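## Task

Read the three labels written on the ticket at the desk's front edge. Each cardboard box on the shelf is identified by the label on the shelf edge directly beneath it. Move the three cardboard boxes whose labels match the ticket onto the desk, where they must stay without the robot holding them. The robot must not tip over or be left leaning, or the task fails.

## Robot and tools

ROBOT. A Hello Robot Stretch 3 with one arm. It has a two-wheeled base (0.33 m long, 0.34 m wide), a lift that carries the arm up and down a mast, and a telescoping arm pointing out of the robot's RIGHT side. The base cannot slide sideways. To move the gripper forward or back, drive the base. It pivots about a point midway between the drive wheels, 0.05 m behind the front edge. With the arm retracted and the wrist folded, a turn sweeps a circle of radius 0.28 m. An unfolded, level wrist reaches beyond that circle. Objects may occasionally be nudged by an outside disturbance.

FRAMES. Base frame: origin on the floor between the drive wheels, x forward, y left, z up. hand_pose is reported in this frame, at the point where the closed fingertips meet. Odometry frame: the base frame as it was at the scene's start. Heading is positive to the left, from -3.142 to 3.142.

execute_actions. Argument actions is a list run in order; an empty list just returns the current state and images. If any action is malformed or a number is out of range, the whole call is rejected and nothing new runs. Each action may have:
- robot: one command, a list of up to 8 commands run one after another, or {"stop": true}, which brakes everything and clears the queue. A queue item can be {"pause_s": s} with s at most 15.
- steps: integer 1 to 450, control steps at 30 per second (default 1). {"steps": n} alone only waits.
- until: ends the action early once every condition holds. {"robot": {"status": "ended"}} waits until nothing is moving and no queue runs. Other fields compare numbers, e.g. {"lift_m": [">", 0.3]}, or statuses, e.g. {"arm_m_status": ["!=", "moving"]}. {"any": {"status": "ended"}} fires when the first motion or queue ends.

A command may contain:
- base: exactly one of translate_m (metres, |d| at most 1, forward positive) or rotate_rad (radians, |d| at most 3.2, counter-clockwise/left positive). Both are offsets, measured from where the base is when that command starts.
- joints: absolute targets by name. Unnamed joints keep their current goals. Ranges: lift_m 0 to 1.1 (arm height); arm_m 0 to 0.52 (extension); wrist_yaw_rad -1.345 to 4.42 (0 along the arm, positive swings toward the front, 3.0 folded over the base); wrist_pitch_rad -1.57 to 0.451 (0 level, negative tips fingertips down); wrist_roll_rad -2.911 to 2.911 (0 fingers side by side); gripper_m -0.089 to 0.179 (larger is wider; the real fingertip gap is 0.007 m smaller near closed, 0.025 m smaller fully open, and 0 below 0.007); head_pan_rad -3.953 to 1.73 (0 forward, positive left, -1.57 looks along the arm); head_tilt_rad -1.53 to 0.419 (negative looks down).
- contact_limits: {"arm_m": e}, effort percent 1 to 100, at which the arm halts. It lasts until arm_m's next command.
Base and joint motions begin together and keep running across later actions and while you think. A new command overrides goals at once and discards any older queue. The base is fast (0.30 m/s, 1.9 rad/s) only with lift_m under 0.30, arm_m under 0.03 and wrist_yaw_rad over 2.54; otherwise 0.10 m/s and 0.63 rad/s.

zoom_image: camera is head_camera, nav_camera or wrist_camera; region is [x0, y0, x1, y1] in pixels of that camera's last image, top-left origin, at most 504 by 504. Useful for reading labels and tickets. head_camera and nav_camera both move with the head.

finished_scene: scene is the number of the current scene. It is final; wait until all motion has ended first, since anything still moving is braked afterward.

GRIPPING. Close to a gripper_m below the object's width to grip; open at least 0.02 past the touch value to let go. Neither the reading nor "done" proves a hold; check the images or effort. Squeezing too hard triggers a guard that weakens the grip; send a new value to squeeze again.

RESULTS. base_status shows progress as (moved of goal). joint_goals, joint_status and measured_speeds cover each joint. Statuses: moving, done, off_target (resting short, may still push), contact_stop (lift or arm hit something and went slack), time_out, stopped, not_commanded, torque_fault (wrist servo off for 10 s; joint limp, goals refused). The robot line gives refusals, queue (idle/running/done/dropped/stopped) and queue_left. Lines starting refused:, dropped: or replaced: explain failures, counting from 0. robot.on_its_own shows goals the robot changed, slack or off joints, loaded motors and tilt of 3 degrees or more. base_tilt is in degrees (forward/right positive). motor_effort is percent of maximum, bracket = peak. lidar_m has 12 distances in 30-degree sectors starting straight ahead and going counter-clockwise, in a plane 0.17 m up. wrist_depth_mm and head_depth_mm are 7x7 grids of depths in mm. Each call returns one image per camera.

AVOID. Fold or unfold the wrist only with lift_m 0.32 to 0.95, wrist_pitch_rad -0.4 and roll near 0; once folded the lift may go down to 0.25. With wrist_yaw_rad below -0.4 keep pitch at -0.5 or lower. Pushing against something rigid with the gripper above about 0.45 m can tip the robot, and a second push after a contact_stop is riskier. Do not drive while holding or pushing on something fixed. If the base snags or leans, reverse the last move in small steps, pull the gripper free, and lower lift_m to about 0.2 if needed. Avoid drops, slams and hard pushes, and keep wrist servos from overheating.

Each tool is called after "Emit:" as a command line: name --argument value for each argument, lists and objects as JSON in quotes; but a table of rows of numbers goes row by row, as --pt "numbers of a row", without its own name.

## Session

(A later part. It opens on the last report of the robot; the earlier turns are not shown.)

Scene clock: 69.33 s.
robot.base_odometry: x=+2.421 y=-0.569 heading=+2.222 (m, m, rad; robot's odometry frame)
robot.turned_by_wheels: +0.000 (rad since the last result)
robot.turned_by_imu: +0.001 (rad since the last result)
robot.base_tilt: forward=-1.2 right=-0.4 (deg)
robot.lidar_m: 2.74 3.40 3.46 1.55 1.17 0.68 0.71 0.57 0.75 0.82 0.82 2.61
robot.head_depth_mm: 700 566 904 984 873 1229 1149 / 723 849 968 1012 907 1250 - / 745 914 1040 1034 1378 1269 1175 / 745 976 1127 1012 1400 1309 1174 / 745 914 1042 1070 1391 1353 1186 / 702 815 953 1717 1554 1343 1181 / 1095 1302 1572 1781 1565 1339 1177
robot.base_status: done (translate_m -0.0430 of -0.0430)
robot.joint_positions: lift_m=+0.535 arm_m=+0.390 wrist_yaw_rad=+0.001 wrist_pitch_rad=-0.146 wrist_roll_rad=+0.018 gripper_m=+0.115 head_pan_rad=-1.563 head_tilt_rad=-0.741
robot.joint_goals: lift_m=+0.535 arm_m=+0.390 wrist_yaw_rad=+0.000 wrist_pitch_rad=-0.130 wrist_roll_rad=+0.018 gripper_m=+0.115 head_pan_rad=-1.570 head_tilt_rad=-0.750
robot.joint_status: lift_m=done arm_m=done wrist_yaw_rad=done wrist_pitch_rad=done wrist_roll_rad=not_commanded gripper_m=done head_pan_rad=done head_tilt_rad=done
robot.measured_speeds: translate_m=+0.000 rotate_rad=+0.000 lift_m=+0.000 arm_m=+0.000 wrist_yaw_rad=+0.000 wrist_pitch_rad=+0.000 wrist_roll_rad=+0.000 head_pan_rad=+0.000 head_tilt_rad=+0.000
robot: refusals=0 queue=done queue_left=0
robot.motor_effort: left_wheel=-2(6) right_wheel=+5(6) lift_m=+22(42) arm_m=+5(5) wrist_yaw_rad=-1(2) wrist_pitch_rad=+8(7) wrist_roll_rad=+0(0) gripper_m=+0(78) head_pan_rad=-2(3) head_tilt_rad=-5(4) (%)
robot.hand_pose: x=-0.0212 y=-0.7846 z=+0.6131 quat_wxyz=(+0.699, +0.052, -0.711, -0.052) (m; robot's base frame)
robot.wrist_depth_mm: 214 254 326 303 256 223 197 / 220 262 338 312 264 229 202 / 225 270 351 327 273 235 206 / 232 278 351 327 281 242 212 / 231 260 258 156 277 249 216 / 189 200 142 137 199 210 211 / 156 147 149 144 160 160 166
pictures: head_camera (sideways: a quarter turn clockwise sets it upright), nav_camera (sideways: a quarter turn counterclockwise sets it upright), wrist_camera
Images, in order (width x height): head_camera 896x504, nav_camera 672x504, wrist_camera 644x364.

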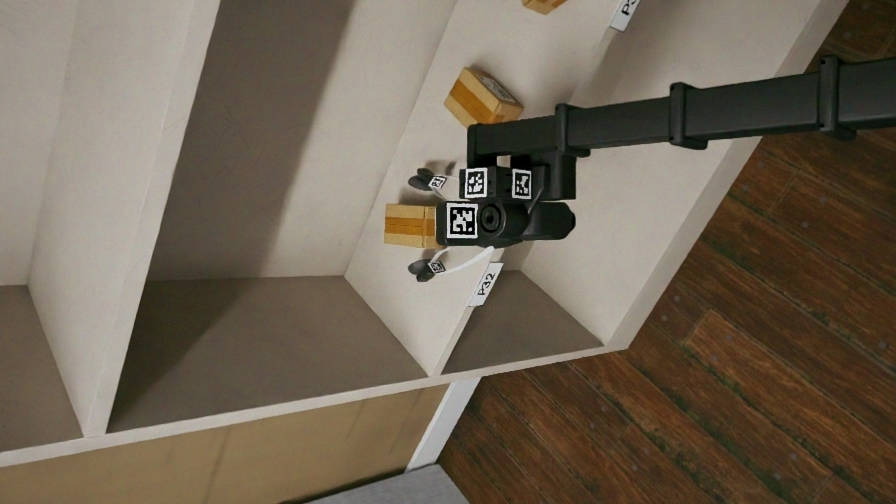

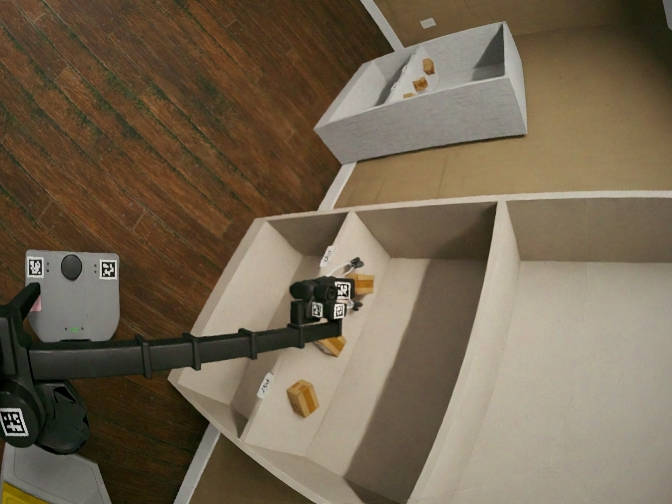

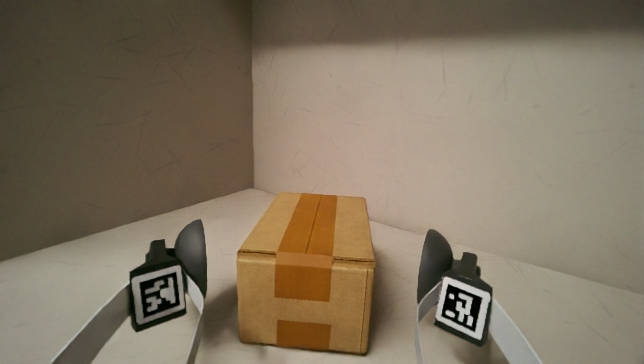

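Emit:
execute_actions --actions '[{"robot":[{"joints":{"arm_m":0.402,"lift_m":0.522}},{"joints":{"gripper_m":0.02}},{"joints":{"lift_m":0.545}}],"steps":450,"until":{"robot":{"status":"ended"}}}]'

Emit:
execute_actions --actions '[{"robot":{"joints":{"arm_m":0}},"steps":450,"until":{"robot":{"arm_m":["<",0.12]}}},{"robot":{"base":{"rotate_rad":0.66},"joints":{"wrist_yaw_rad":2.62,"lift_m":0.285}},"steps":450,"until":{"robot":{"base_status":"done"}}},{"robot":{"base":{"translate_m":1}},"steps":450,"until":{"robot":{"translate_m":[">",0.79]}}},{"robot":{"base":{"translate_m":1}},"steps":450,"until":{"robot":{"translate_m":[">",0.78]}}},{"robot":{"base":{"translate_m":1}},"steps":450,"until":{"robot":{"translate_m":[">",0.85]}}},{"robot":{"joints":{"lift_m":0.7}},"steps":450,"until":{"robot":{"base_status":"done"}}},{"robot":{"base":{"rotate_rad":1.9},"joints":{"wrist_yaw_rad":0,"arm_m":0.15}},"steps":450,"until":{"robot":{"lift_m":[">",0.69],"base_status":"done","wrist_yaw_rad":["<",0.1]}}},{"robot":{"joints":{"arm_m":0.42}},"steps":450,"until":{"robot":{"status":"ended"}}}]'

Scene clock: 81.13 s.
robot.base_odometry: x=+2.421 y=-0.569 heading=+2.222 (m, m, rad; robot's odometry frame)
robot.turned_by_wheels: +0.000 (rad since the last result)
robot.turned_by_imu: +0.001 (rad since the last result)
robot.base_tilt: forward=-1.2 right=-0.4 (deg)
robot.lidar_m: 2.75 3.42 3.49 1.55 1.17 0.68 0.71 0.57 0.74 0.82 0.82 2.61
robot.head_depth_mm: 698 565 903 984 870 1234 1147 / 723 846 972 1009 905 1249 - / 743 913 1042 1055 1382 1269 1178 / 743 977 1116 1012 1423 1314 1180 / 742 915 1048 1070 1387 1346 1178 / 705 811 959 1727 1560 1344 1184 / 1099 1300 1574 1787 1561 1338 1177
robot.base_status: done (translate_m -0.0430 of -0.0430)
robot.joint_positions: lift_m=+0.545 arm_m=+0.402 wrist_yaw_rad=+0.002 wrist_pitch_rad=-0.154 wrist_roll_rad=+0.018 gripper_m=+0.021 head_pan_rad=-1.563 head_tilt_rad=-0.741
robot.joint_goals: lift_m=+0.545 arm_m=+0.402 wrist_yaw_rad=+0.000 wrist_pitch_rad=-0.130 wrist_roll_rad=+0.018 gripper_m=+0.020 head_pan_rad=-1.570 head_tilt_rad=-0.750
robot.joint_status: lift_m=done arm_m=done wrist_yaw_rad=done wrist_pitch_rad=done wrist_roll_rad=not_commanded gripper_m=done head_pan_rad=done head_tilt_rad=done
robot.measured_speeds: translate_m=+0.000 rotate_rad=+0.000 lift_m=+0.000 arm_m=+0.000 wrist_yaw_rad=+0.000 wrist_pitch_rad=+0.000 wrist_roll_rad=+0.000 head_pan_rad=+0.000 head_tilt_rad=+0.000
robot: refusals=0 queue=done queue_left=0
robot.motor_effort: left_wheel=-1(2) right_wheel=+3(4) lift_m=+42(45) arm_m=+5(7) wrist_yaw_rad=-2(2) wrist_pitch_rad=+11(11) wrist_roll_rad=+0(0) gripper_m=-20(94) head_pan_rad=-4(2) head_tilt_rad=-4(5) (%)
robot.hand_pose: x=-0.0211 y=-0.7961 z=+0.6203 quat_wxyz=(+0.699, +0.055, -0.711, -0.054) (m; robot's base frame)
robot.wrist_depth_mm: 209 248 317 292 246 214 189 / 214 255 329 301 255 221 194 / 219 264 343 313 263 227 198 / 226 271 353 296 269 234 204 / 231 259 251 128 268 242 210 / 199 205 130 126 205 220 211 / 159 162 157 132 164 174 175
pictures: head_camera (sideways: a quarter turn clockwise sets it upright), nav_camera (sideways: a quarter turn counterclockwise sets it upright), wrist_camera
Images, in order (width x height): head_camera 896x504, nav_camera 672x504, wrist_camera 644x364.

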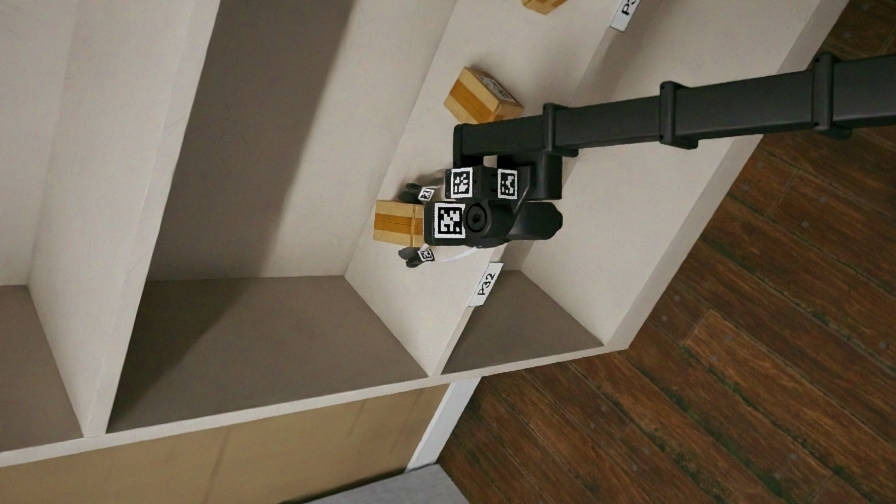

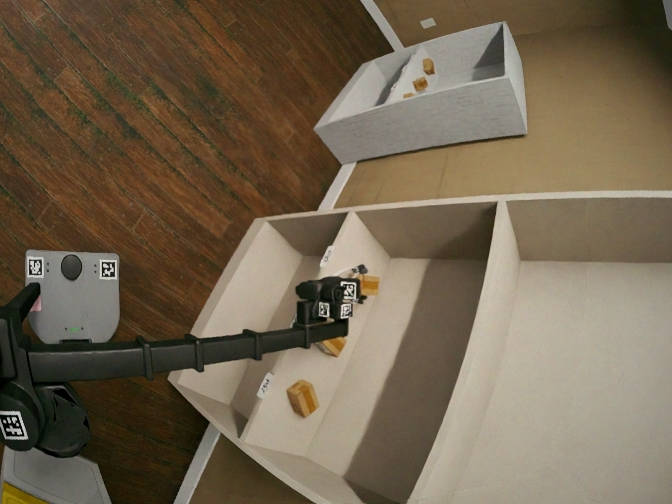

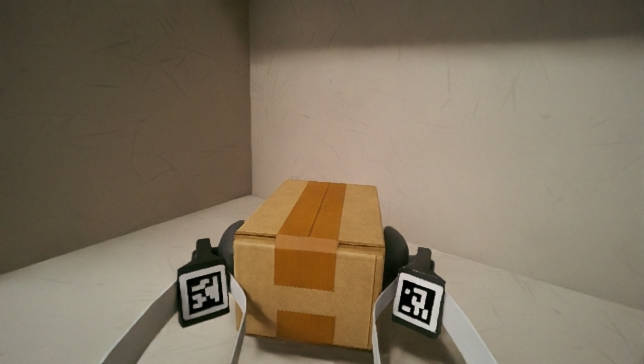

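Scene clock: 103.47 s.
robot.base_odometry: x=-0.068 y=+0.093 heading=-1.502 (m, m, rad; robot's odometry frame)
robot.turned_by_wheels: +2.560 (rad since the last result)
robot.turned_by_imu: +2.563 (rad since the last result)
robot.base_tilt: forward=-1.3 right=-0.3 (deg)
robot.lidar_m: 1.98 2.06 2.78 2.97 2.53 1.83 1.76 1.52 0.88 1.03 1.55 2.08
robot.head_depth_mm: 1330 1301 998 1724 1555 - - / 1341 1300 1033 - 1545 1343 1177 / 1340 1308 1067 1765 1554 1342 1180 / 1343 1302 964 1725 1573 1345 1182 / 1343 1301 998 883 1559 1343 1180 / 1343 1445 999 1748 1559 1347 1180 / 1340 1522 1731 1812 1572 1344 1177
robot.base_status: done (rotate_rad +1.8998 of +1.9000)
robot.joint_positions: lift_m=+0.700 arm_m=+0.420 wrist_yaw_rad=+0.001 wrist_pitch_rad=-0.155 wrist_roll_rad=+0.018 gripper_m=+0.021 head_pan_rad=-1.563 head_tilt_rad=-0.741
robot.joint_goals: lift_m=+0.700 arm_m=+0.420 wrist_yaw_rad=+0.000 wrist_pitch_rad=-0.130 wrist_roll_rad=+0.018 gripper_m=+0.020 head_pan_rad=-1.570 head_tilt_rad=-0.750
robot.joint_status: lift_m=done arm_m=done wrist_yaw_rad=done wrist_pitch_rad=done wrist_roll_rad=not_commanded gripper_m=done head_pan_rad=done head_tilt_rad=done
robot.measured_speeds: translate_m=+0.000 rotate_rad=+0.000 lift_m=+0.000 arm_m=+0.000 wrist_yaw_rad=+0.000 wrist_pitch_rad=+0.000 wrist_roll_rad=+0.000 head_pan_rad=+0.000 head_tilt_rad=+0.000
robot: refusals=0 queue=done queue_left=0
robot.motor_effort: left_wheel=-2(5) right_wheel=+5(10) lift_m=+43(42) arm_m=+5(6) wrist_yaw_rad=-1(4) wrist_pitch_rad=+13(13) wrist_roll_rad=+0(0) gripper_m=-20(20) head_pan_rad=-3(3) head_tilt_rad=-5(5) (%)
robot.hand_pose: x=-0.0212 y=-0.8140 z=+0.7748 quat_wxyz=(+0.699, +0.055, -0.711, -0.055) (m; robot's base frame)
robot.wrist_depth_mm: 787 779 775 750 770 763 775 / 811 819 811 801 805 797 813 / 854 853 835 853 852 851 834 / 888 458 480 497 528 552 584 / 295 304 280 128 329 337 349 / 222 227 129 126 230 246 251 / 178 182 176 132 182 194 195
pictures: head_camera (sideways: a quarter turn clockwise sets it upright), nav_camera (sideways: a quarter turn counterclockwise sets it upright), wrist_camera
Images, in order (width x height): head_camera 896x504, nav_camera 672x504, wrist_camera 644x364.

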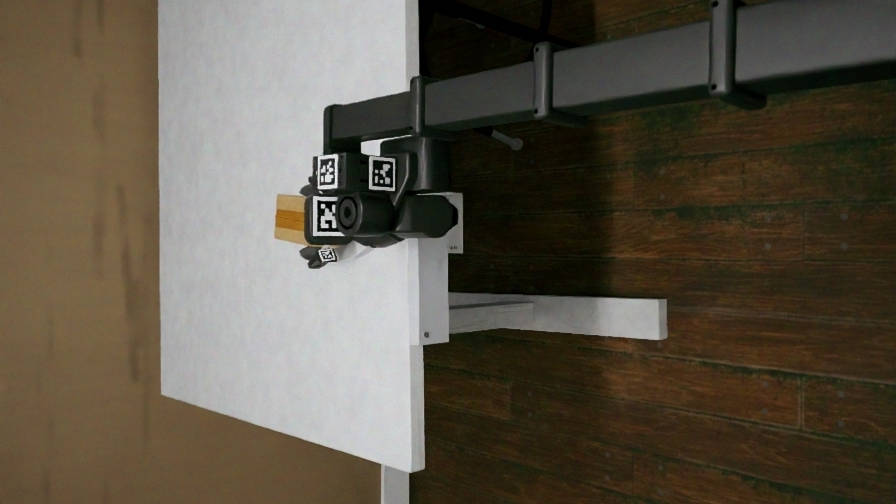

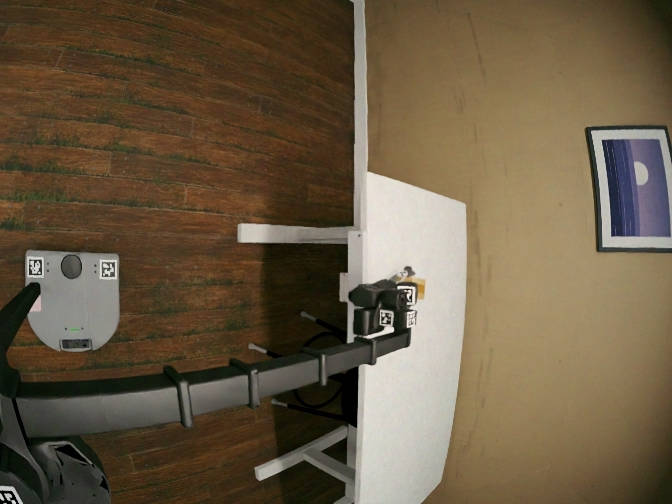

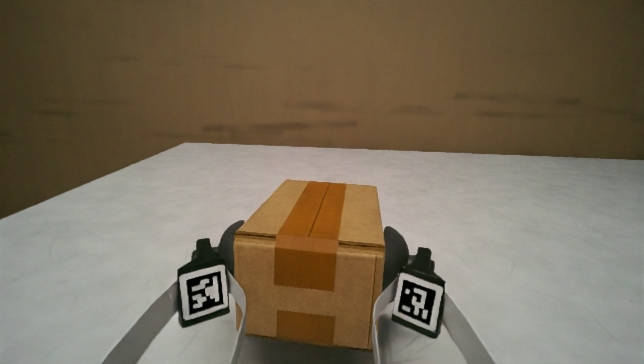

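Emit:
execute_actions --actions '[{"robot":[{"joints":{"lift_m":0.665}},{"joints":{"gripper_m":0.12}},{"joints":{"arm_m":0}}],"steps":450,"until":{"robot":{"arm_m":["<",0.21]}}},{"robot":{"base":{"rotate_rad":1.93},"joints":{"wrist_yaw_rad":2.62,"lift_m":0.285,"gripper_m":0.05}},"steps":450,"until":{"robot":{"base_status":"done"}}},{"robot":{"base":{"translate_m":1}},"steps":450,"until":{"robot":{"translate_m":[">",0.78]}}},{"robot":{"base":{"translate_m":1}},"steps":450,"until":{"robot":{"translate_m":[">",0.77]}}},{"robot":[{"base":{"translate_m":1}},{"base":{"rotate_rad":0.795},"joints":{"lift_m":0.46,"wrist_yaw_rad":0,"gripper_m":0.17,"arm_m":0.08,"head_pan_rad":-1.4,"head_tilt_rad":-0.85}}],"steps":450,"until":{"robot":{"status":"ended"}}}]'

Scene clock: 132.43 s.
robot.base_odometry: x=+2.262 y=+1.157 heading=+1.223 (m, m, rad; robot's odometry frame)
robot.turned_by_wheels: +2.725 (rad since the last result)
robot.turned_by_imu: +2.728 (rad since the last result)
robot.base_tilt: forward=-1.3 right=-0.5 (deg)
robot.lidar_m: 0.93 0.91 0.98 1.42 3.53 3.68 2.90 1.95 1.12 0.71 0.81 0.63
robot.head_depth_mm: 588 807 870 1030 1462 1284 1146 / 587 926 1052 1057 1320 1310 - / 562 897 1073 1011 1338 - 1132 / 561 871 1037 1053 1303 1282 1153 / 538 850 996 999 1302 1262 1147 / 539 822 964 1046 1272 1248 1152 / 541 800 932 1034 961 1228 1150
robot.base_status: done (rotate_rad +0.7948 of +0.7950)
robot.joint_positions: lift_m=+0.460 arm_m=+0.080 wrist_yaw_rad=+0.002 wrist_pitch_rad=-0.153 wrist_roll_rad=+0.018 gripper_m=+0.170 head_pan_rad=-1.407 head_tilt_rad=-0.840
robot.joint_goals: lift_m=+0.460 arm_m=+0.080 wrist_yaw_rad=+0.000 wrist_pitch_rad=-0.130 wrist_roll_rad=+0.018 gripper_m=+0.170 head_pan_rad=-1.400 head_tilt_rad=-0.850
robot.joint_status: lift_m=done arm_m=done wrist_yaw_rad=done wrist_pitch_rad=done wrist_roll_rad=not_commanded gripper_m=done head_pan_rad=done head_tilt_rad=done
robot.measured_speeds: translate_m=+0.000 rotate_rad=+0.000 lift_m=+0.000 arm_m=+0.000 wrist_yaw_rad=+0.000 wrist_pitch_rad=+0.000 wrist_roll_rad=+0.000 head_pan_rad=+0.000 head_tilt_rad=+0.000
robot: refusals=0 queue=done queue_left=0
robot.motor_effort: left_wheel=-2(9) right_wheel=+5(12) lift_m=+42(44) arm_m=+4(6) wrist_yaw_rad=-1(2) wrist_pitch_rad=+11(12) wrist_roll_rad=+0(0) gripper_m=+0(82) head_pan_rad=+3(13) head_tilt_rad=-5(17) (%)
robot.hand_pose: x=-0.0209 y=-0.4742 z=+0.5354 quat_wxyz=(+0.699, +0.055, -0.711, -0.054) (m; robot's base frame)
robot.wrist_depth_mm: 397 429 474 525 412 742 758 / 410 449 493 548 417 790 771 / 427 469 524 574 427 841 780 / 316 347 397 410 420 907 779 / 297 305 310 340 402 927 783 / 235 544 593 652 481 931 799 / 510 555 619 679 519 815 809
pictures: head_camera (sideways: a quarter turn clockwise sets it upright), nav_camera (sideways: a quarter turn counterclockwise sets it upright), wrist_camera
Images, in order (width x height): head_camera 896x504, nav_camera 672x504, wrist_camera 644x364.

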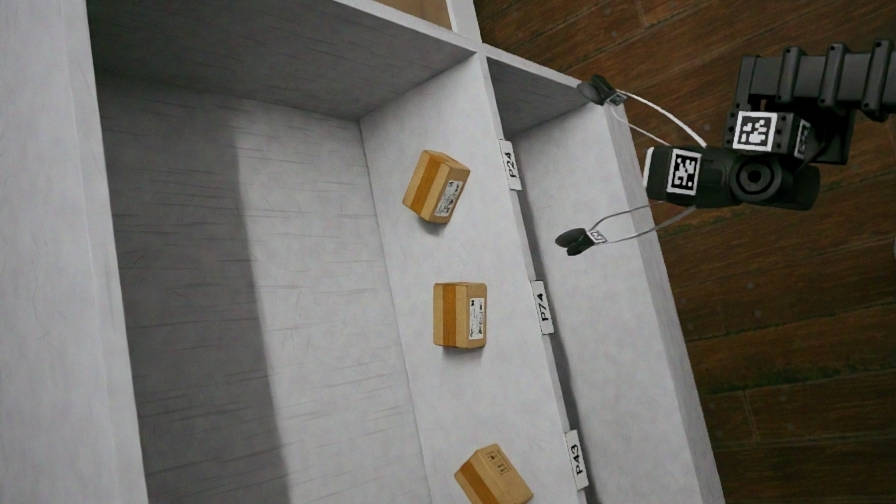

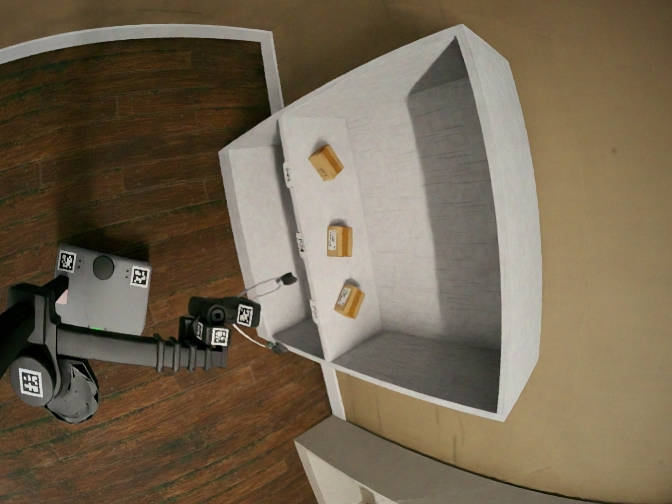

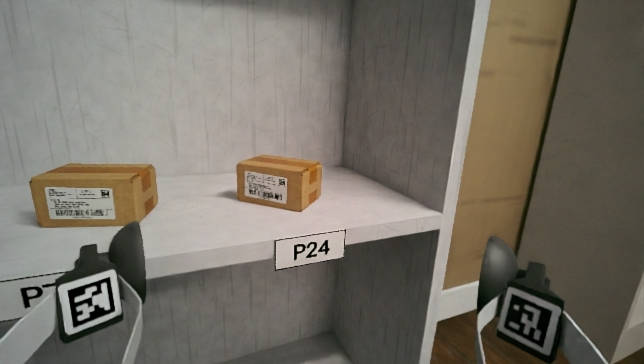

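Emit:
execute_actions --actions '[{"robot":{"base":{"translate_m":0.137},"joints":{"lift_m":0.5,"arm_m":0.36,"wrist_yaw_rad":-0.38,"gripper_m":0.16,"head_pan_rad":-1.65}},"steps":450,"until":{"robot":{"status":"ended"}}}]'

Scene clock: 138.67 s.
robot.base_odometry: x=+2.309 y=+1.286 heading=+1.223 (m, m, rad; robot's odometry frame)
robot.turned_by_wheels: +0.000 (rad since the last result)
robot.turned_by_imu: +0.001 (rad since the last result)
robot.base_tilt: forward=-1.2 right=-0.4 (deg)
robot.lidar_m: 0.81 0.79 0.84 1.23 3.63 3.82 3.00 2.04 0.75 0.77 0.58 0.53
robot.head_depth_mm: 613 772 911 1658 1467 1286 1143 / 586 884 993 1072 1387 1299 - / 562 953 1127 1044 1321 1279 1153 / 539 894 1054 1084 1315 1264 1150 / 539 840 985 1047 1267 1248 1146 / 538 792 924 1021 939 1224 1146 / 540 750 870 1000 892 1186 1152
robot.base_status: done (translate_m +0.1370 of +0.1370)
robot.joint_positions: lift_m=+0.500 arm_m=+0.360 wrist_yaw_rad=-0.379 wrist_pitch_rad=-0.153 wrist_roll_rad=+0.018 gripper_m=+0.160 head_pan_rad=-1.643 head_tilt_rad=-0.840
robot.joint_goals: lift_m=+0.500 arm_m=+0.360 wrist_yaw_rad=-0.380 wrist_pitch_rad=-0.130 wrist_roll_rad=+0.018 gripper_m=+0.160 head_pan_rad=-1.650 head_tilt_rad=-0.850
robot.joint_status: lift_m=done arm_m=done wrist_yaw_rad=done wrist_pitch_rad=done wrist_roll_rad=not_commanded gripper_m=done head_pan_rad=done head_tilt_rad=done
robot.measured_speeds: translate_m=+0.000 rotate_rad=+0.000 lift_m=+0.000 arm_m=+0.000 wrist_yaw_rad=+0.000 wrist_pitch_rad=+0.000 wrist_roll_rad=+0.000 head_pan_rad=+0.000 head_tilt_rad=+0.000
robot: refusals=0 queue=done queue_left=0
robot.motor_effort: left_wheel=-2(3) right_wheel=+5(11) lift_m=+42(42) arm_m=+5(3) wrist_yaw_rad=-1(4) wrist_pitch_rad=+11(11) wrist_roll_rad=-1(0) gripper_m=+0(50) head_pan_rad=-3(19) head_tilt_rad=-5(5) (%)
robot.hand_pose: x=-0.1138 y=-0.7364 z=+0.5755 quat_wxyz=(+0.676, -0.081, -0.708, -0.185) (m; robot's base frame)
robot.wrist_depth_mm: 182 206 250 306 266 219 187 / 188 214 259 319 272 225 192 / 192 219 270 329 281 230 195 / 196 228 280 346 289 236 199 / 201 235 294 358 297 239 203 / 203 264 282 301 290 - 213 / 213 225 216 169 241 233 223
pictures: head_camera (sideways: a quarter turn clockwise sets it upright), nav_camera (sideways: a quarter turn counterclockwise sets it upright), wrist_camera
Images, in order (width x height): head_camera 896x504, nav_camera 672x504, wrist_camera 644x364.

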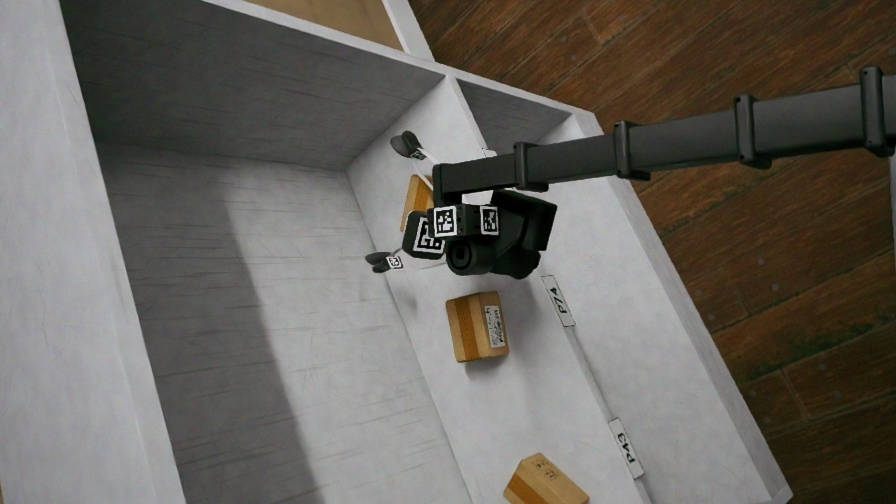

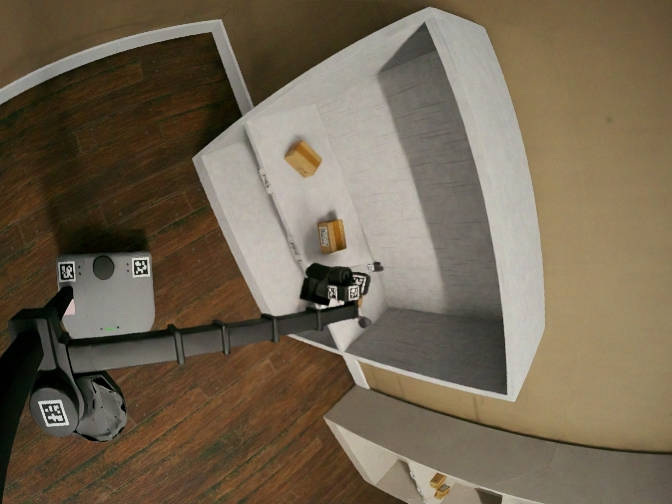

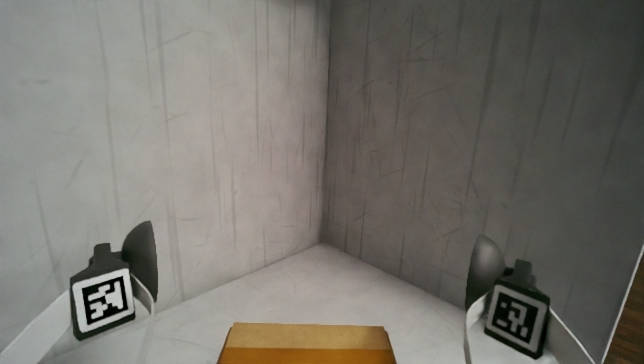

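Emit:
execute_actions --actions '[{"robot":[{"base":{"translate_m":0.013},"joints":{"arm_m":0.345,"gripper_m":0.145}},{"joints":{"lift_m":0.428}}],"steps":450,"until":{"robot":{"status":"ended"}}}]'

Scene clock: 144.30 s.
robot.base_odometry: x=+2.314 y=+1.298 heading=+1.223 (m, m, rad; robot's odometry frame)
robot.turned_by_wheels: +0.000 (rad since the last result)
robot.turned_by_imu: +0.001 (rad since the last result)
robot.base_tilt: forward=-1.2 right=-0.4 (deg)
robot.lidar_m: 0.79 0.78 0.83 1.21 3.63 3.84 3.02 2.05 0.76 0.76 0.54 0.52
robot.head_depth_mm: 616 789 896 1637 1456 1286 1145 / 587 907 1020 1076 1375 1285 1166 / 563 945 1137 1020 - 1277 1148 / 539 885 1054 1049 1294 1260 1149 / 540 835 980 1045 1275 1248 1146 / 540 787 916 1025 938 1227 1146 / 540 746 862 991 889 1186 1154
robot.base_status: done (translate_m +0.0130 of +0.0130)
robot.joint_positions: lift_m=+0.429 arm_m=+0.345 wrist_yaw_rad=-0.379 wrist_pitch_rad=-0.143 wrist_roll_rad=+0.018 gripper_m=+0.145 head_pan_rad=-1.643 head_tilt_rad=-0.840
robot.joint_goals: lift_m=+0.428 arm_m=+0.345 wrist_yaw_rad=-0.380 wrist_pitch_rad=-0.130 wrist_roll_rad=+0.018 gripper_m=+0.145 head_pan_rad=-1.650 head_tilt_rad=-0.850
robot.joint_status: lift_m=done arm_m=done wrist_yaw_rad=done wrist_pitch_rad=done wrist_roll_rad=not_commanded gripper_m=done head_pan_rad=done head_tilt_rad=done
robot.measured_speeds: translate_m=+0.000 rotate_rad=+0.000 lift_m=+0.000 arm_m=+0.000 wrist_yaw_rad=+0.000 wrist_pitch_rad=+0.000 wrist_roll_rad=+0.000 head_pan_rad=+0.000 head_tilt_rad=+0.000
robot: refusals=0 queue=done queue_left=0
robot.motor_effort: left_wheel=-2(3) right_wheel=+4(10) lift_m=+17(42) arm_m=-4(6) wrist_yaw_rad=-1(0) wrist_pitch_rad=+6(11) wrist_roll_rad=+0(0) gripper_m=+0(62) head_pan_rad=-1(4) head_tilt_rad=-5(5) (%)
robot.hand_pose: x=-0.1140 y=-0.7227 z=+0.5070 quat_wxyz=(+0.677, -0.085, -0.708, -0.182) (m; robot's base frame)
robot.wrist_depth_mm: 187 213 259 321 285 234 200 / 193 220 268 334 290 241 204 / 196 227 278 349 299 246 208 / 201 234 287 353 306 252 212 / 206 230 155 135 150 249 222 / 179 - 126 125 126 205 208 / - 135 132 131 133 143 168
pictures: head_camera (sideways: a quarter turn clockwise sets it upright), nav_camera (sideways: a quarter turn counterclockwise sets it upright), wrist_camera
Images, in order (width x height): head_camera 896x504, nav_camera 672x504, wrist_camera 644x364.

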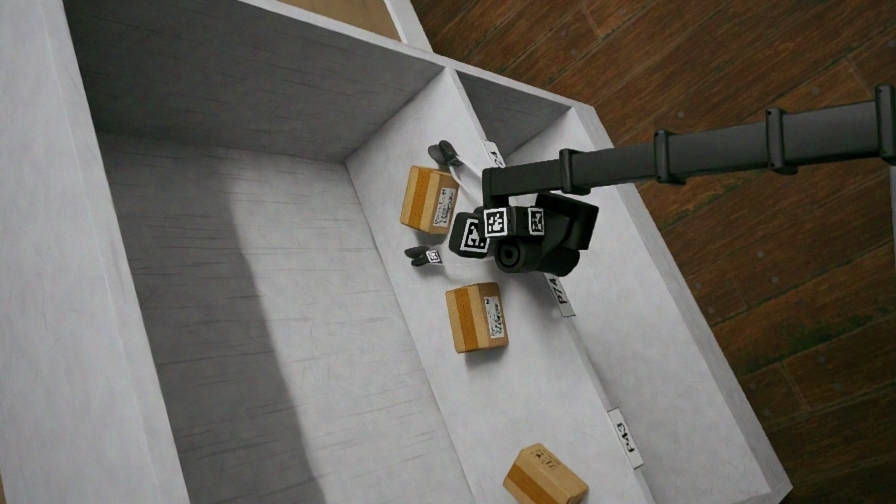

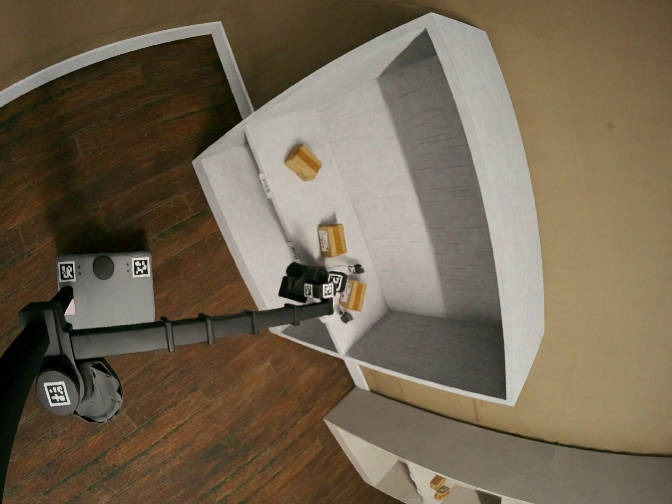

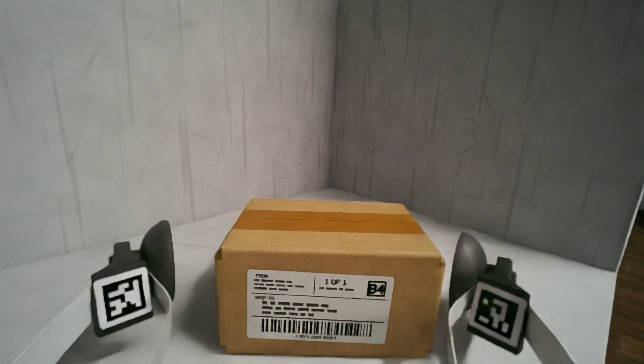

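Emit:
execute_actions --actions '[{"robot":[{"joints":{"gripper_m":0.045}},{"joints":{"lift_m":0.46}},{"joints":{"arm_m":0}}],"steps":450,"until":{"robot":{"arm_m":["<",0.12]}}},{"robot":{"base":{"translate_m":-0.15}},"steps":450,"until":{"robot":{"status":"ended"}}}]'

Emit:
execute_actions --actions '[{"robot":{"base":{"rotate_rad":2.19},"joints":{"wrist_yaw_rad":2.62,"lift_m":0.285}},"steps":450,"until":{"robot":{"base_status":"done"}}},{"robot":{"base":{"translate_m":1}},"steps":450,"until":{"robot":{"translate_m":[">",0.72]}}},{"robot":{"base":{"translate_m":1}},"steps":450,"until":{"robot":{"translate_m":[">",0.72]}}},{"robot":{"base":{"translate_m":1}},"steps":450,"until":{"robot":{"translate_m":[">",0.85]}}},{"robot":{"joints":{"lift_m":0.7}},"steps":450,"until":{"robot":{"base_status":"done"}}},{"robot":{"base":{"rotate_rad":1.36},"joints":{"wrist_yaw_rad":0,"arm_m":0.15}},"steps":450,"until":{"robot":{"lift_m":[">",0.69],"base_status":"done","wrist_yaw_rad":["<",0.1]}}},{"robot":{"joints":{"arm_m":0.42}},"steps":450,"until":{"robot":{"status":"ended"}}}]'

Scene clock: 160.67 s.
robot.base_odometry: x=+2.262 y=+1.157 heading=+1.223 (m, m, rad; robot's odometry frame)
robot.turned_by_wheels: +0.000 (rad since the last result)
robot.turned_by_imu: +0.002 (rad since the last result)
robot.base_tilt: forward=-1.3 right=-0.4 (deg)
robot.lidar_m: 0.93 0.92 0.98 1.42 3.54 3.68 2.89 1.95 1.12 0.70 0.81 0.63
robot.head_depth_mm: 1043 1249 1545 1687 1457 1281 1142 / 642 1102 1402 1639 1472 1261 1185 / 617 807 927 1069 1349 1263 - / 589 940 1114 1066 1365 1284 1171 / 563 910 1065 1051 1318 1262 1147 / 564 859 999 1044 1273 1243 1154 / 540 813 938 1027 958 1222 1153
robot.base_status: done (translate_m -0.1500 of -0.1500)
robot.joint_positions: lift_m=+0.460 arm_m=+0.002 wrist_yaw_rad=-0.379 wrist_pitch_rad=-0.153 wrist_roll_rad=+0.018 gripper_m=+0.055 head_pan_rad=-1.643 head_tilt_rad=-0.840
robot.joint_goals: lift_m=+0.460 arm_m=+0.000 wrist_yaw_rad=-0.380 wrist_pitch_rad=-0.130 wrist_roll_rad=+0.018 gripper_m=+0.054 head_pan_rad=-1.650 head_tilt_rad=-0.850
robot.joint_status: lift_m=done arm_m=done wrist_yaw_rad=done wrist_pitch_rad=done wrist_roll_rad=not_commanded gripper_m=done head_pan_rad=done head_tilt_rad=done
robot.measured_speeds: translate_m=+0.000 rotate_rad=+0.000 lift_m=+0.000 arm_m=+0.000 wrist_yaw_rad=+0.000 wrist_pitch_rad=+0.000 wrist_roll_rad=+0.000 head_pan_rad=+0.000 head_tilt_rad=+0.000
robot: refusals=0 queue=done queue_left=0
robot.on_its_own: gripper_m is held at +0.054, not at your +0.045, by its stall guard, which is not easing now
robot.motor_effort: left_wheel=-2(6) right_wheel=+5(5) lift_m=+42(43) arm_m=-5(6) wrist_yaw_rad=-1(0) wrist_pitch_rad=+11(11) wrist_roll_rad=+0(0) gripper_m=-19(94) head_pan_rad=-1(2) head_tilt_rad=-5(5) (%)
robot.hand_pose: x=-0.1139 y=-0.3792 z=+0.5355 quat_wxyz=(+0.676, -0.081, -0.709, -0.185) (m; robot's base frame)
robot.wrist_depth_mm: 455 536 501 880 963 - - / 467 551 523 905 971 - - / 484 571 555 968 - - - / 449 463 480 970 - - - / 312 356 132 135 163 - - / 521 587 130 129 128 - - / 541 650 361 135 462 868 879
pictures: head_camera (sideways: a quarter turn clockwise sets it upright), nav_camera (sideways: a quarter turn counterclockwise sets it upright), wrist_camera
Images, in order (width x height): head_camera 896x504, nav_camera 672x504, wrist_camera 644x364.

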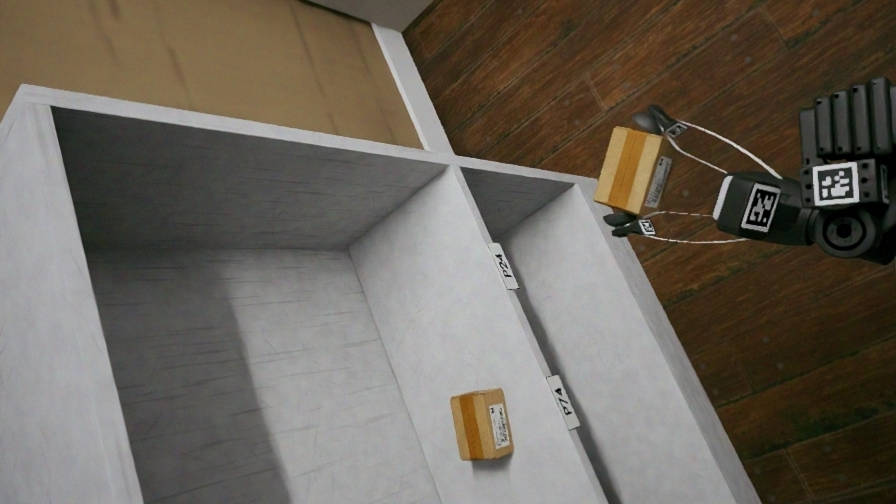

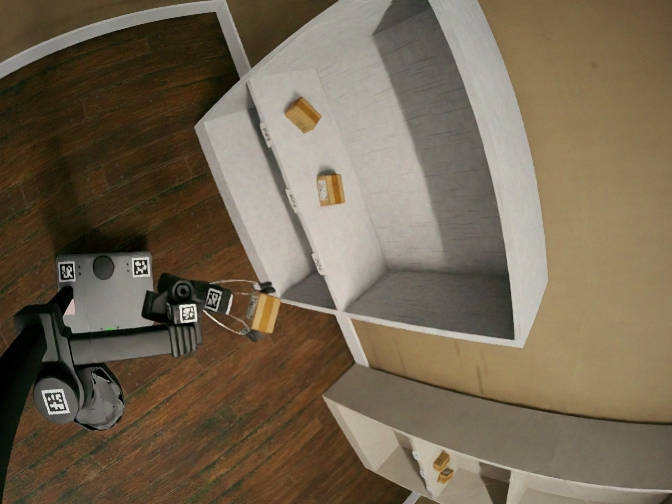

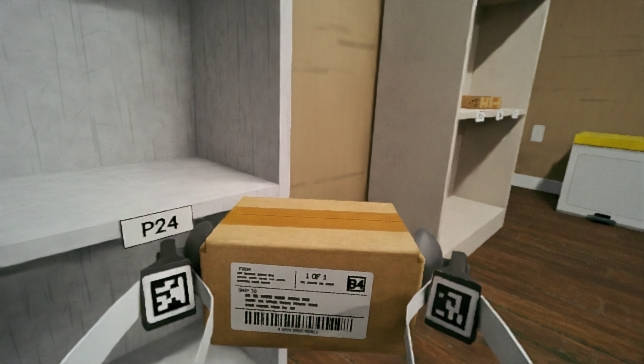

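Scene clock: 180.67 s.
robot.base_odometry: x=-0.101 y=+0.500 heading=-1.511 (m, m, rad; robot's odometry frame)
robot.turned_by_wheels: +3.550 (rad since the last result)
robot.turned_by_imu: +3.549 (rad since the last result)
robot.base_tilt: forward=-1.3 right=-0.4 (deg)
robot.lidar_m: 2.40 2.48 3.08 2.95 1.97 1.40 1.34 1.37 1.24 0.80 1.16 2.04
robot.head_depth_mm: 1358 1063 940 1659 1489 1299 - / 1338 1064 927 1750 - 1265 1136 / 1332 1065 - 1614 1467 1283 1147 / 1321 1095 - 1679 1459 1285 1149 / 1325 1063 919 1644 1441 1292 1151 / 1317 1062 917 1652 1467 1289 1151 / 1304 1065 893 1708 1465 1281 1145
robot.base_status: done (rotate_rad +1.3598 of +1.3600)
robot.joint_positions: lift_m=+0.700 arm_m=+0.420 wrist_yaw_rad=+0.001 wrist_pitch_rad=-0.153 wrist_roll_rad=+0.018 gripper_m=+0.055 head_pan_rad=-1.643 head_tilt_rad=-0.840
robot.joint_goals: lift_m=+0.700 arm_m=+0.420 wrist_yaw_rad=+0.000 wrist_pitch_rad=-0.130 wrist_roll_rad=+0.018 gripper_m=+0.054 head_pan_rad=-1.650 head_tilt_rad=-0.850
robot.joint_status: lift_m=done arm_m=done wrist_yaw_rad=done wrist_pitch_rad=done wrist_roll_rad=not_commanded gripper_m=done head_pan_rad=done head_tilt_rad=done
robot.measured_speeds: translate_m=+0.000 rotate_rad=+0.000 lift_m=+0.000 arm_m=+0.000 wrist_yaw_rad=+0.000 wrist_pitch_rad=+0.000 wrist_roll_rad=+0.000 head_pan_rad=+0.000 head_tilt_rad=+0.000
robot: refusals=0 queue=done queue_left=0
robot.on_its_own: gripper_m is held at +0.054, not at your +0.045, by its stall guard, which is not easing now
robot.motor_effort: left_wheel=-2(8) right_wheel=+5(12) lift_m=+43(44) arm_m=+4(7) wrist_yaw_rad=+0(3) wrist_pitch_rad=+11(11) wrist_roll_rad=+0(0) gripper_m=-20(19) head_pan_rad=-2(3) head_tilt_rad=-5(5) (%)
robot.hand_pose: x=-0.0212 y=-0.8141 z=+0.7753 quat_wxyz=(+0.699, +0.054, -0.711, -0.055) (m; robot's base frame)
robot.wrist_depth_mm: 758 768 761 775 795 787 781 / 806 792 804 815 824 814 813 / 822 827 836 837 837 850 854 / 444 466 483 508 535 555 587 / 298 306 132 135 164 341 354 / 224 239 129 129 128 249 252 / 186 175 152 135 155 193 196
pictures: head_camera (sideways: a quarter turn clockwise sets it upright), nav_camera (sideways: a quarter turn counterclockwise sets it upright), wrist_camera
Images, in order (width x height): head_camera 896x504, nav_camera 672x504, wrist_camera 644x364.

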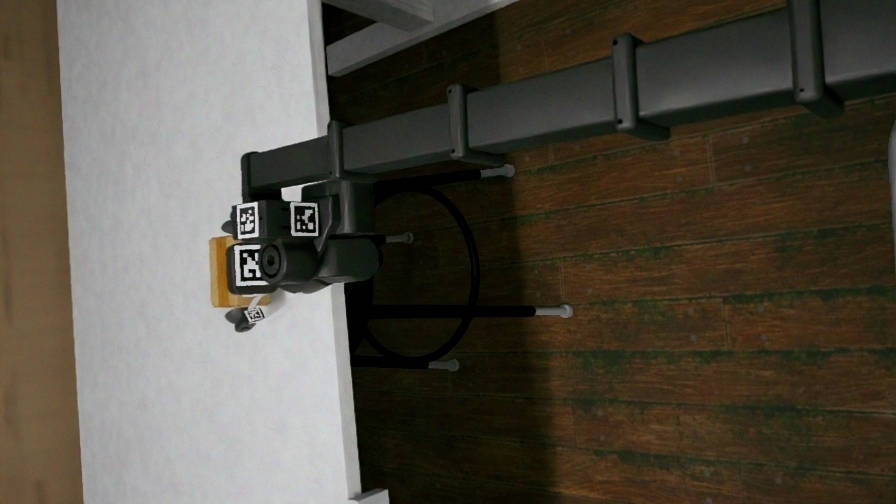

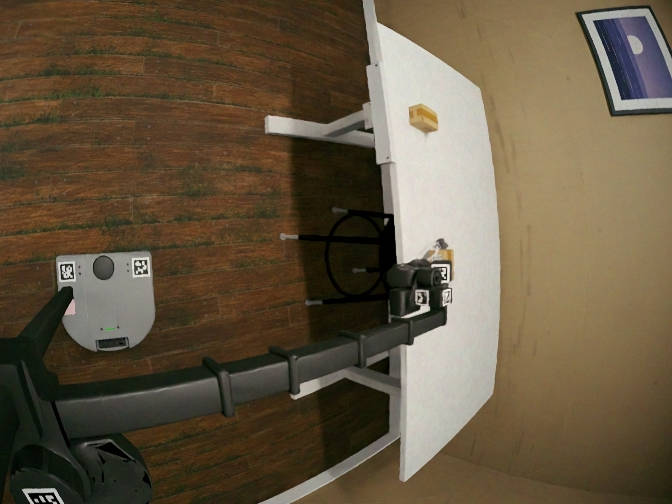

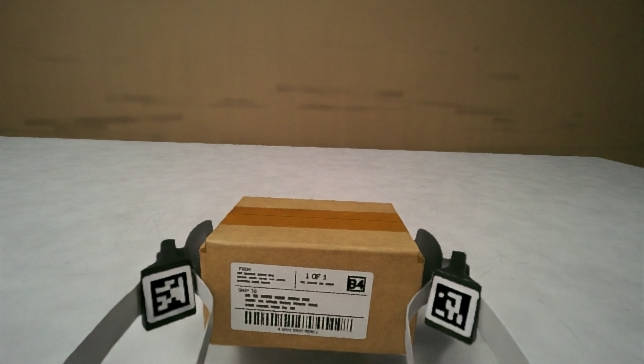

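Emit:
execute_actions --actions '[{"robot":[{"joints":{"lift_m":0.67}},{"joints":{"gripper_m":0.14}},{"joints":{"arm_m":0}}],"steps":450,"until":{"robot":{"arm_m":["<",0.21]}}},{"robot":{"base":{"rotate_rad":1.72},"joints":{"wrist_yaw_rad":2.62,"lift_m":0.285,"gripper_m":0.05}},"steps":450,"until":{"robot":{"base_status":"done"}}},{"robot":{"base":{"translate_m":1}},"steps":450,"until":{"robot":{"translate_m":[">",0.71]}}},{"robot":{"base":{"translate_m":1}},"steps":450,"until":{"robot":{"translate_m":[">",0.7]}}},{"robot":[{"base":{"translate_m":1}},{"base":{"rotate_rad":1.91},"joints":{"lift_m":0.43,"wrist_yaw_rad":0,"gripper_m":0.155,"arm_m":0.1,"head_pan_rad":-1.57}}],"steps":450,"until":{"robot":{"status":"ended"}}}]'

Scene clock: 207.07 s.
robot.base_odometry: x=+2.270 y=+1.003 heading=+2.119 (m, m, rad; robot's odometry frame)
robot.turned_by_wheels: +3.630 (rad since the last result)
robot.turned_by_imu: +3.631 (rad since the last result)
robot.base_tilt: forward=-1.3 right=-0.4 (deg)
robot.lidar_m: 1.10 1.42 3.18 3.50 2.84 2.21 1.08 0.62 0.82 0.75 0.74 1.08
robot.head_depth_mm: 538 818 943 1044 957 1220 1144 / 561 858 1003 1022 1295 1250 1156 / 560 900 1064 1045 1316 1308 1129 / 589 955 1133 1035 1366 1271 1147 / 617 934 1071 1097 1374 1290 1150 / 687 785 928 1613 1460 1287 1153 / 673 1206 1478 1682 1468 1286 1146
robot.base_status: done (rotate_rad +1.9098 of +1.9100)
robot.joint_positions: lift_m=+0.430 arm_m=+0.100 wrist_yaw_rad=+0.002 wrist_pitch_rad=-0.153 wrist_roll_rad=+0.018 gripper_m=+0.155 head_pan_rad=-1.577 head_tilt_rad=-0.840
robot.joint_goals: lift_m=+0.430 arm_m=+0.100 wrist_yaw_rad=+0.000 wrist_pitch_rad=-0.130 wrist_roll_rad=+0.018 gripper_m=+0.155 head_pan_rad=-1.570 head_tilt_rad=-0.850
robot.joint_status: lift_m=done arm_m=done wrist_yaw_rad=done wrist_pitch_rad=done wrist_roll_rad=not_commanded gripper_m=done head_pan_rad=done head_tilt_rad=done
robot.measured_speeds: translate_m=+0.000 rotate_rad=+0.000 lift_m=+0.000 arm_m=+0.000 wrist_yaw_rad=+0.000 wrist_pitch_rad=+0.000 wrist_roll_rad=+0.000 head_pan_rad=+0.000 head_tilt_rad=+0.000
robot: refusals=0 queue=done queue_left=0
robot.motor_effort: left_wheel=-2(8) right_wheel=+5(12) lift_m=+42(46) arm_m=+5(5) wrist_yaw_rad=-1(3) wrist_pitch_rad=+11(12) wrist_roll_rad=+0(1) gripper_m=+0(84) head_pan_rad=+3(9) head_tilt_rad=-5(5) (%)
robot.hand_pose: x=-0.0211 y=-0.4942 z=+0.5055 quat_wxyz=(+0.699, +0.054, -0.711, -0.054) (m; robot's base frame)
robot.wrist_depth_mm: 771 380 474 517 464 411 368 / 796 392 489 537 474 420 381 / 796 420 498 540 491 438 389 / 821 417 375 386 411 296 392 / 827 954 497 303 267 264 269 / 833 450 579 645 557 215 207 / 729 718 593 638 574 518 438
pictures: head_camera (sideways: a quarter turn clockwise sets it upright), nav_camera (sideways: a quarter turn counterclockwise sets it upright), wrist_camera
Images, in order (width x height): head_camera 896x504, nav_camera 672x504, wrist_camera 644x364.

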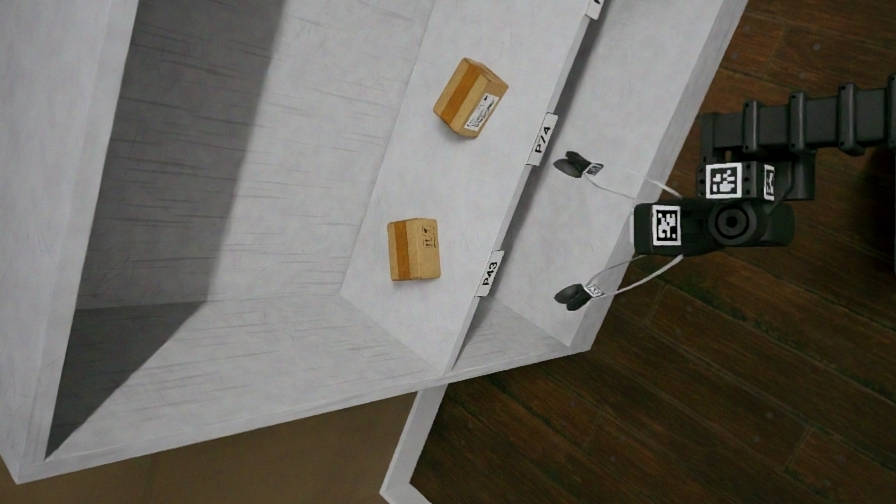

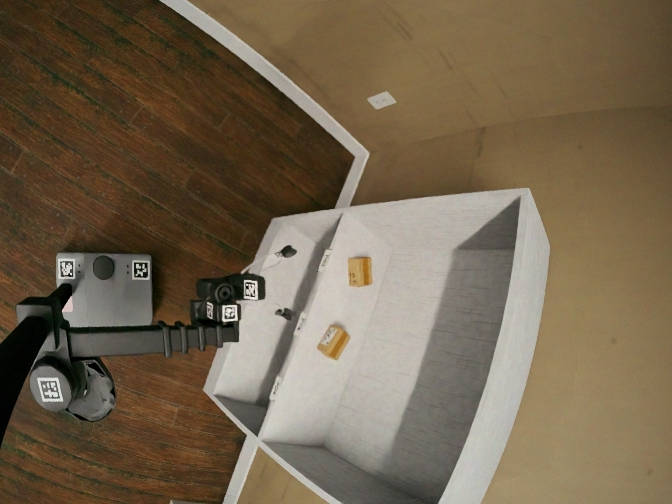

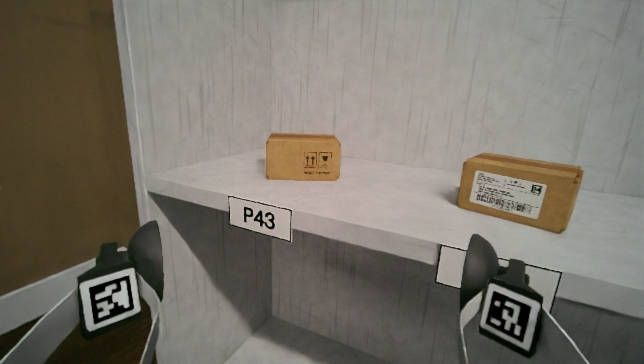

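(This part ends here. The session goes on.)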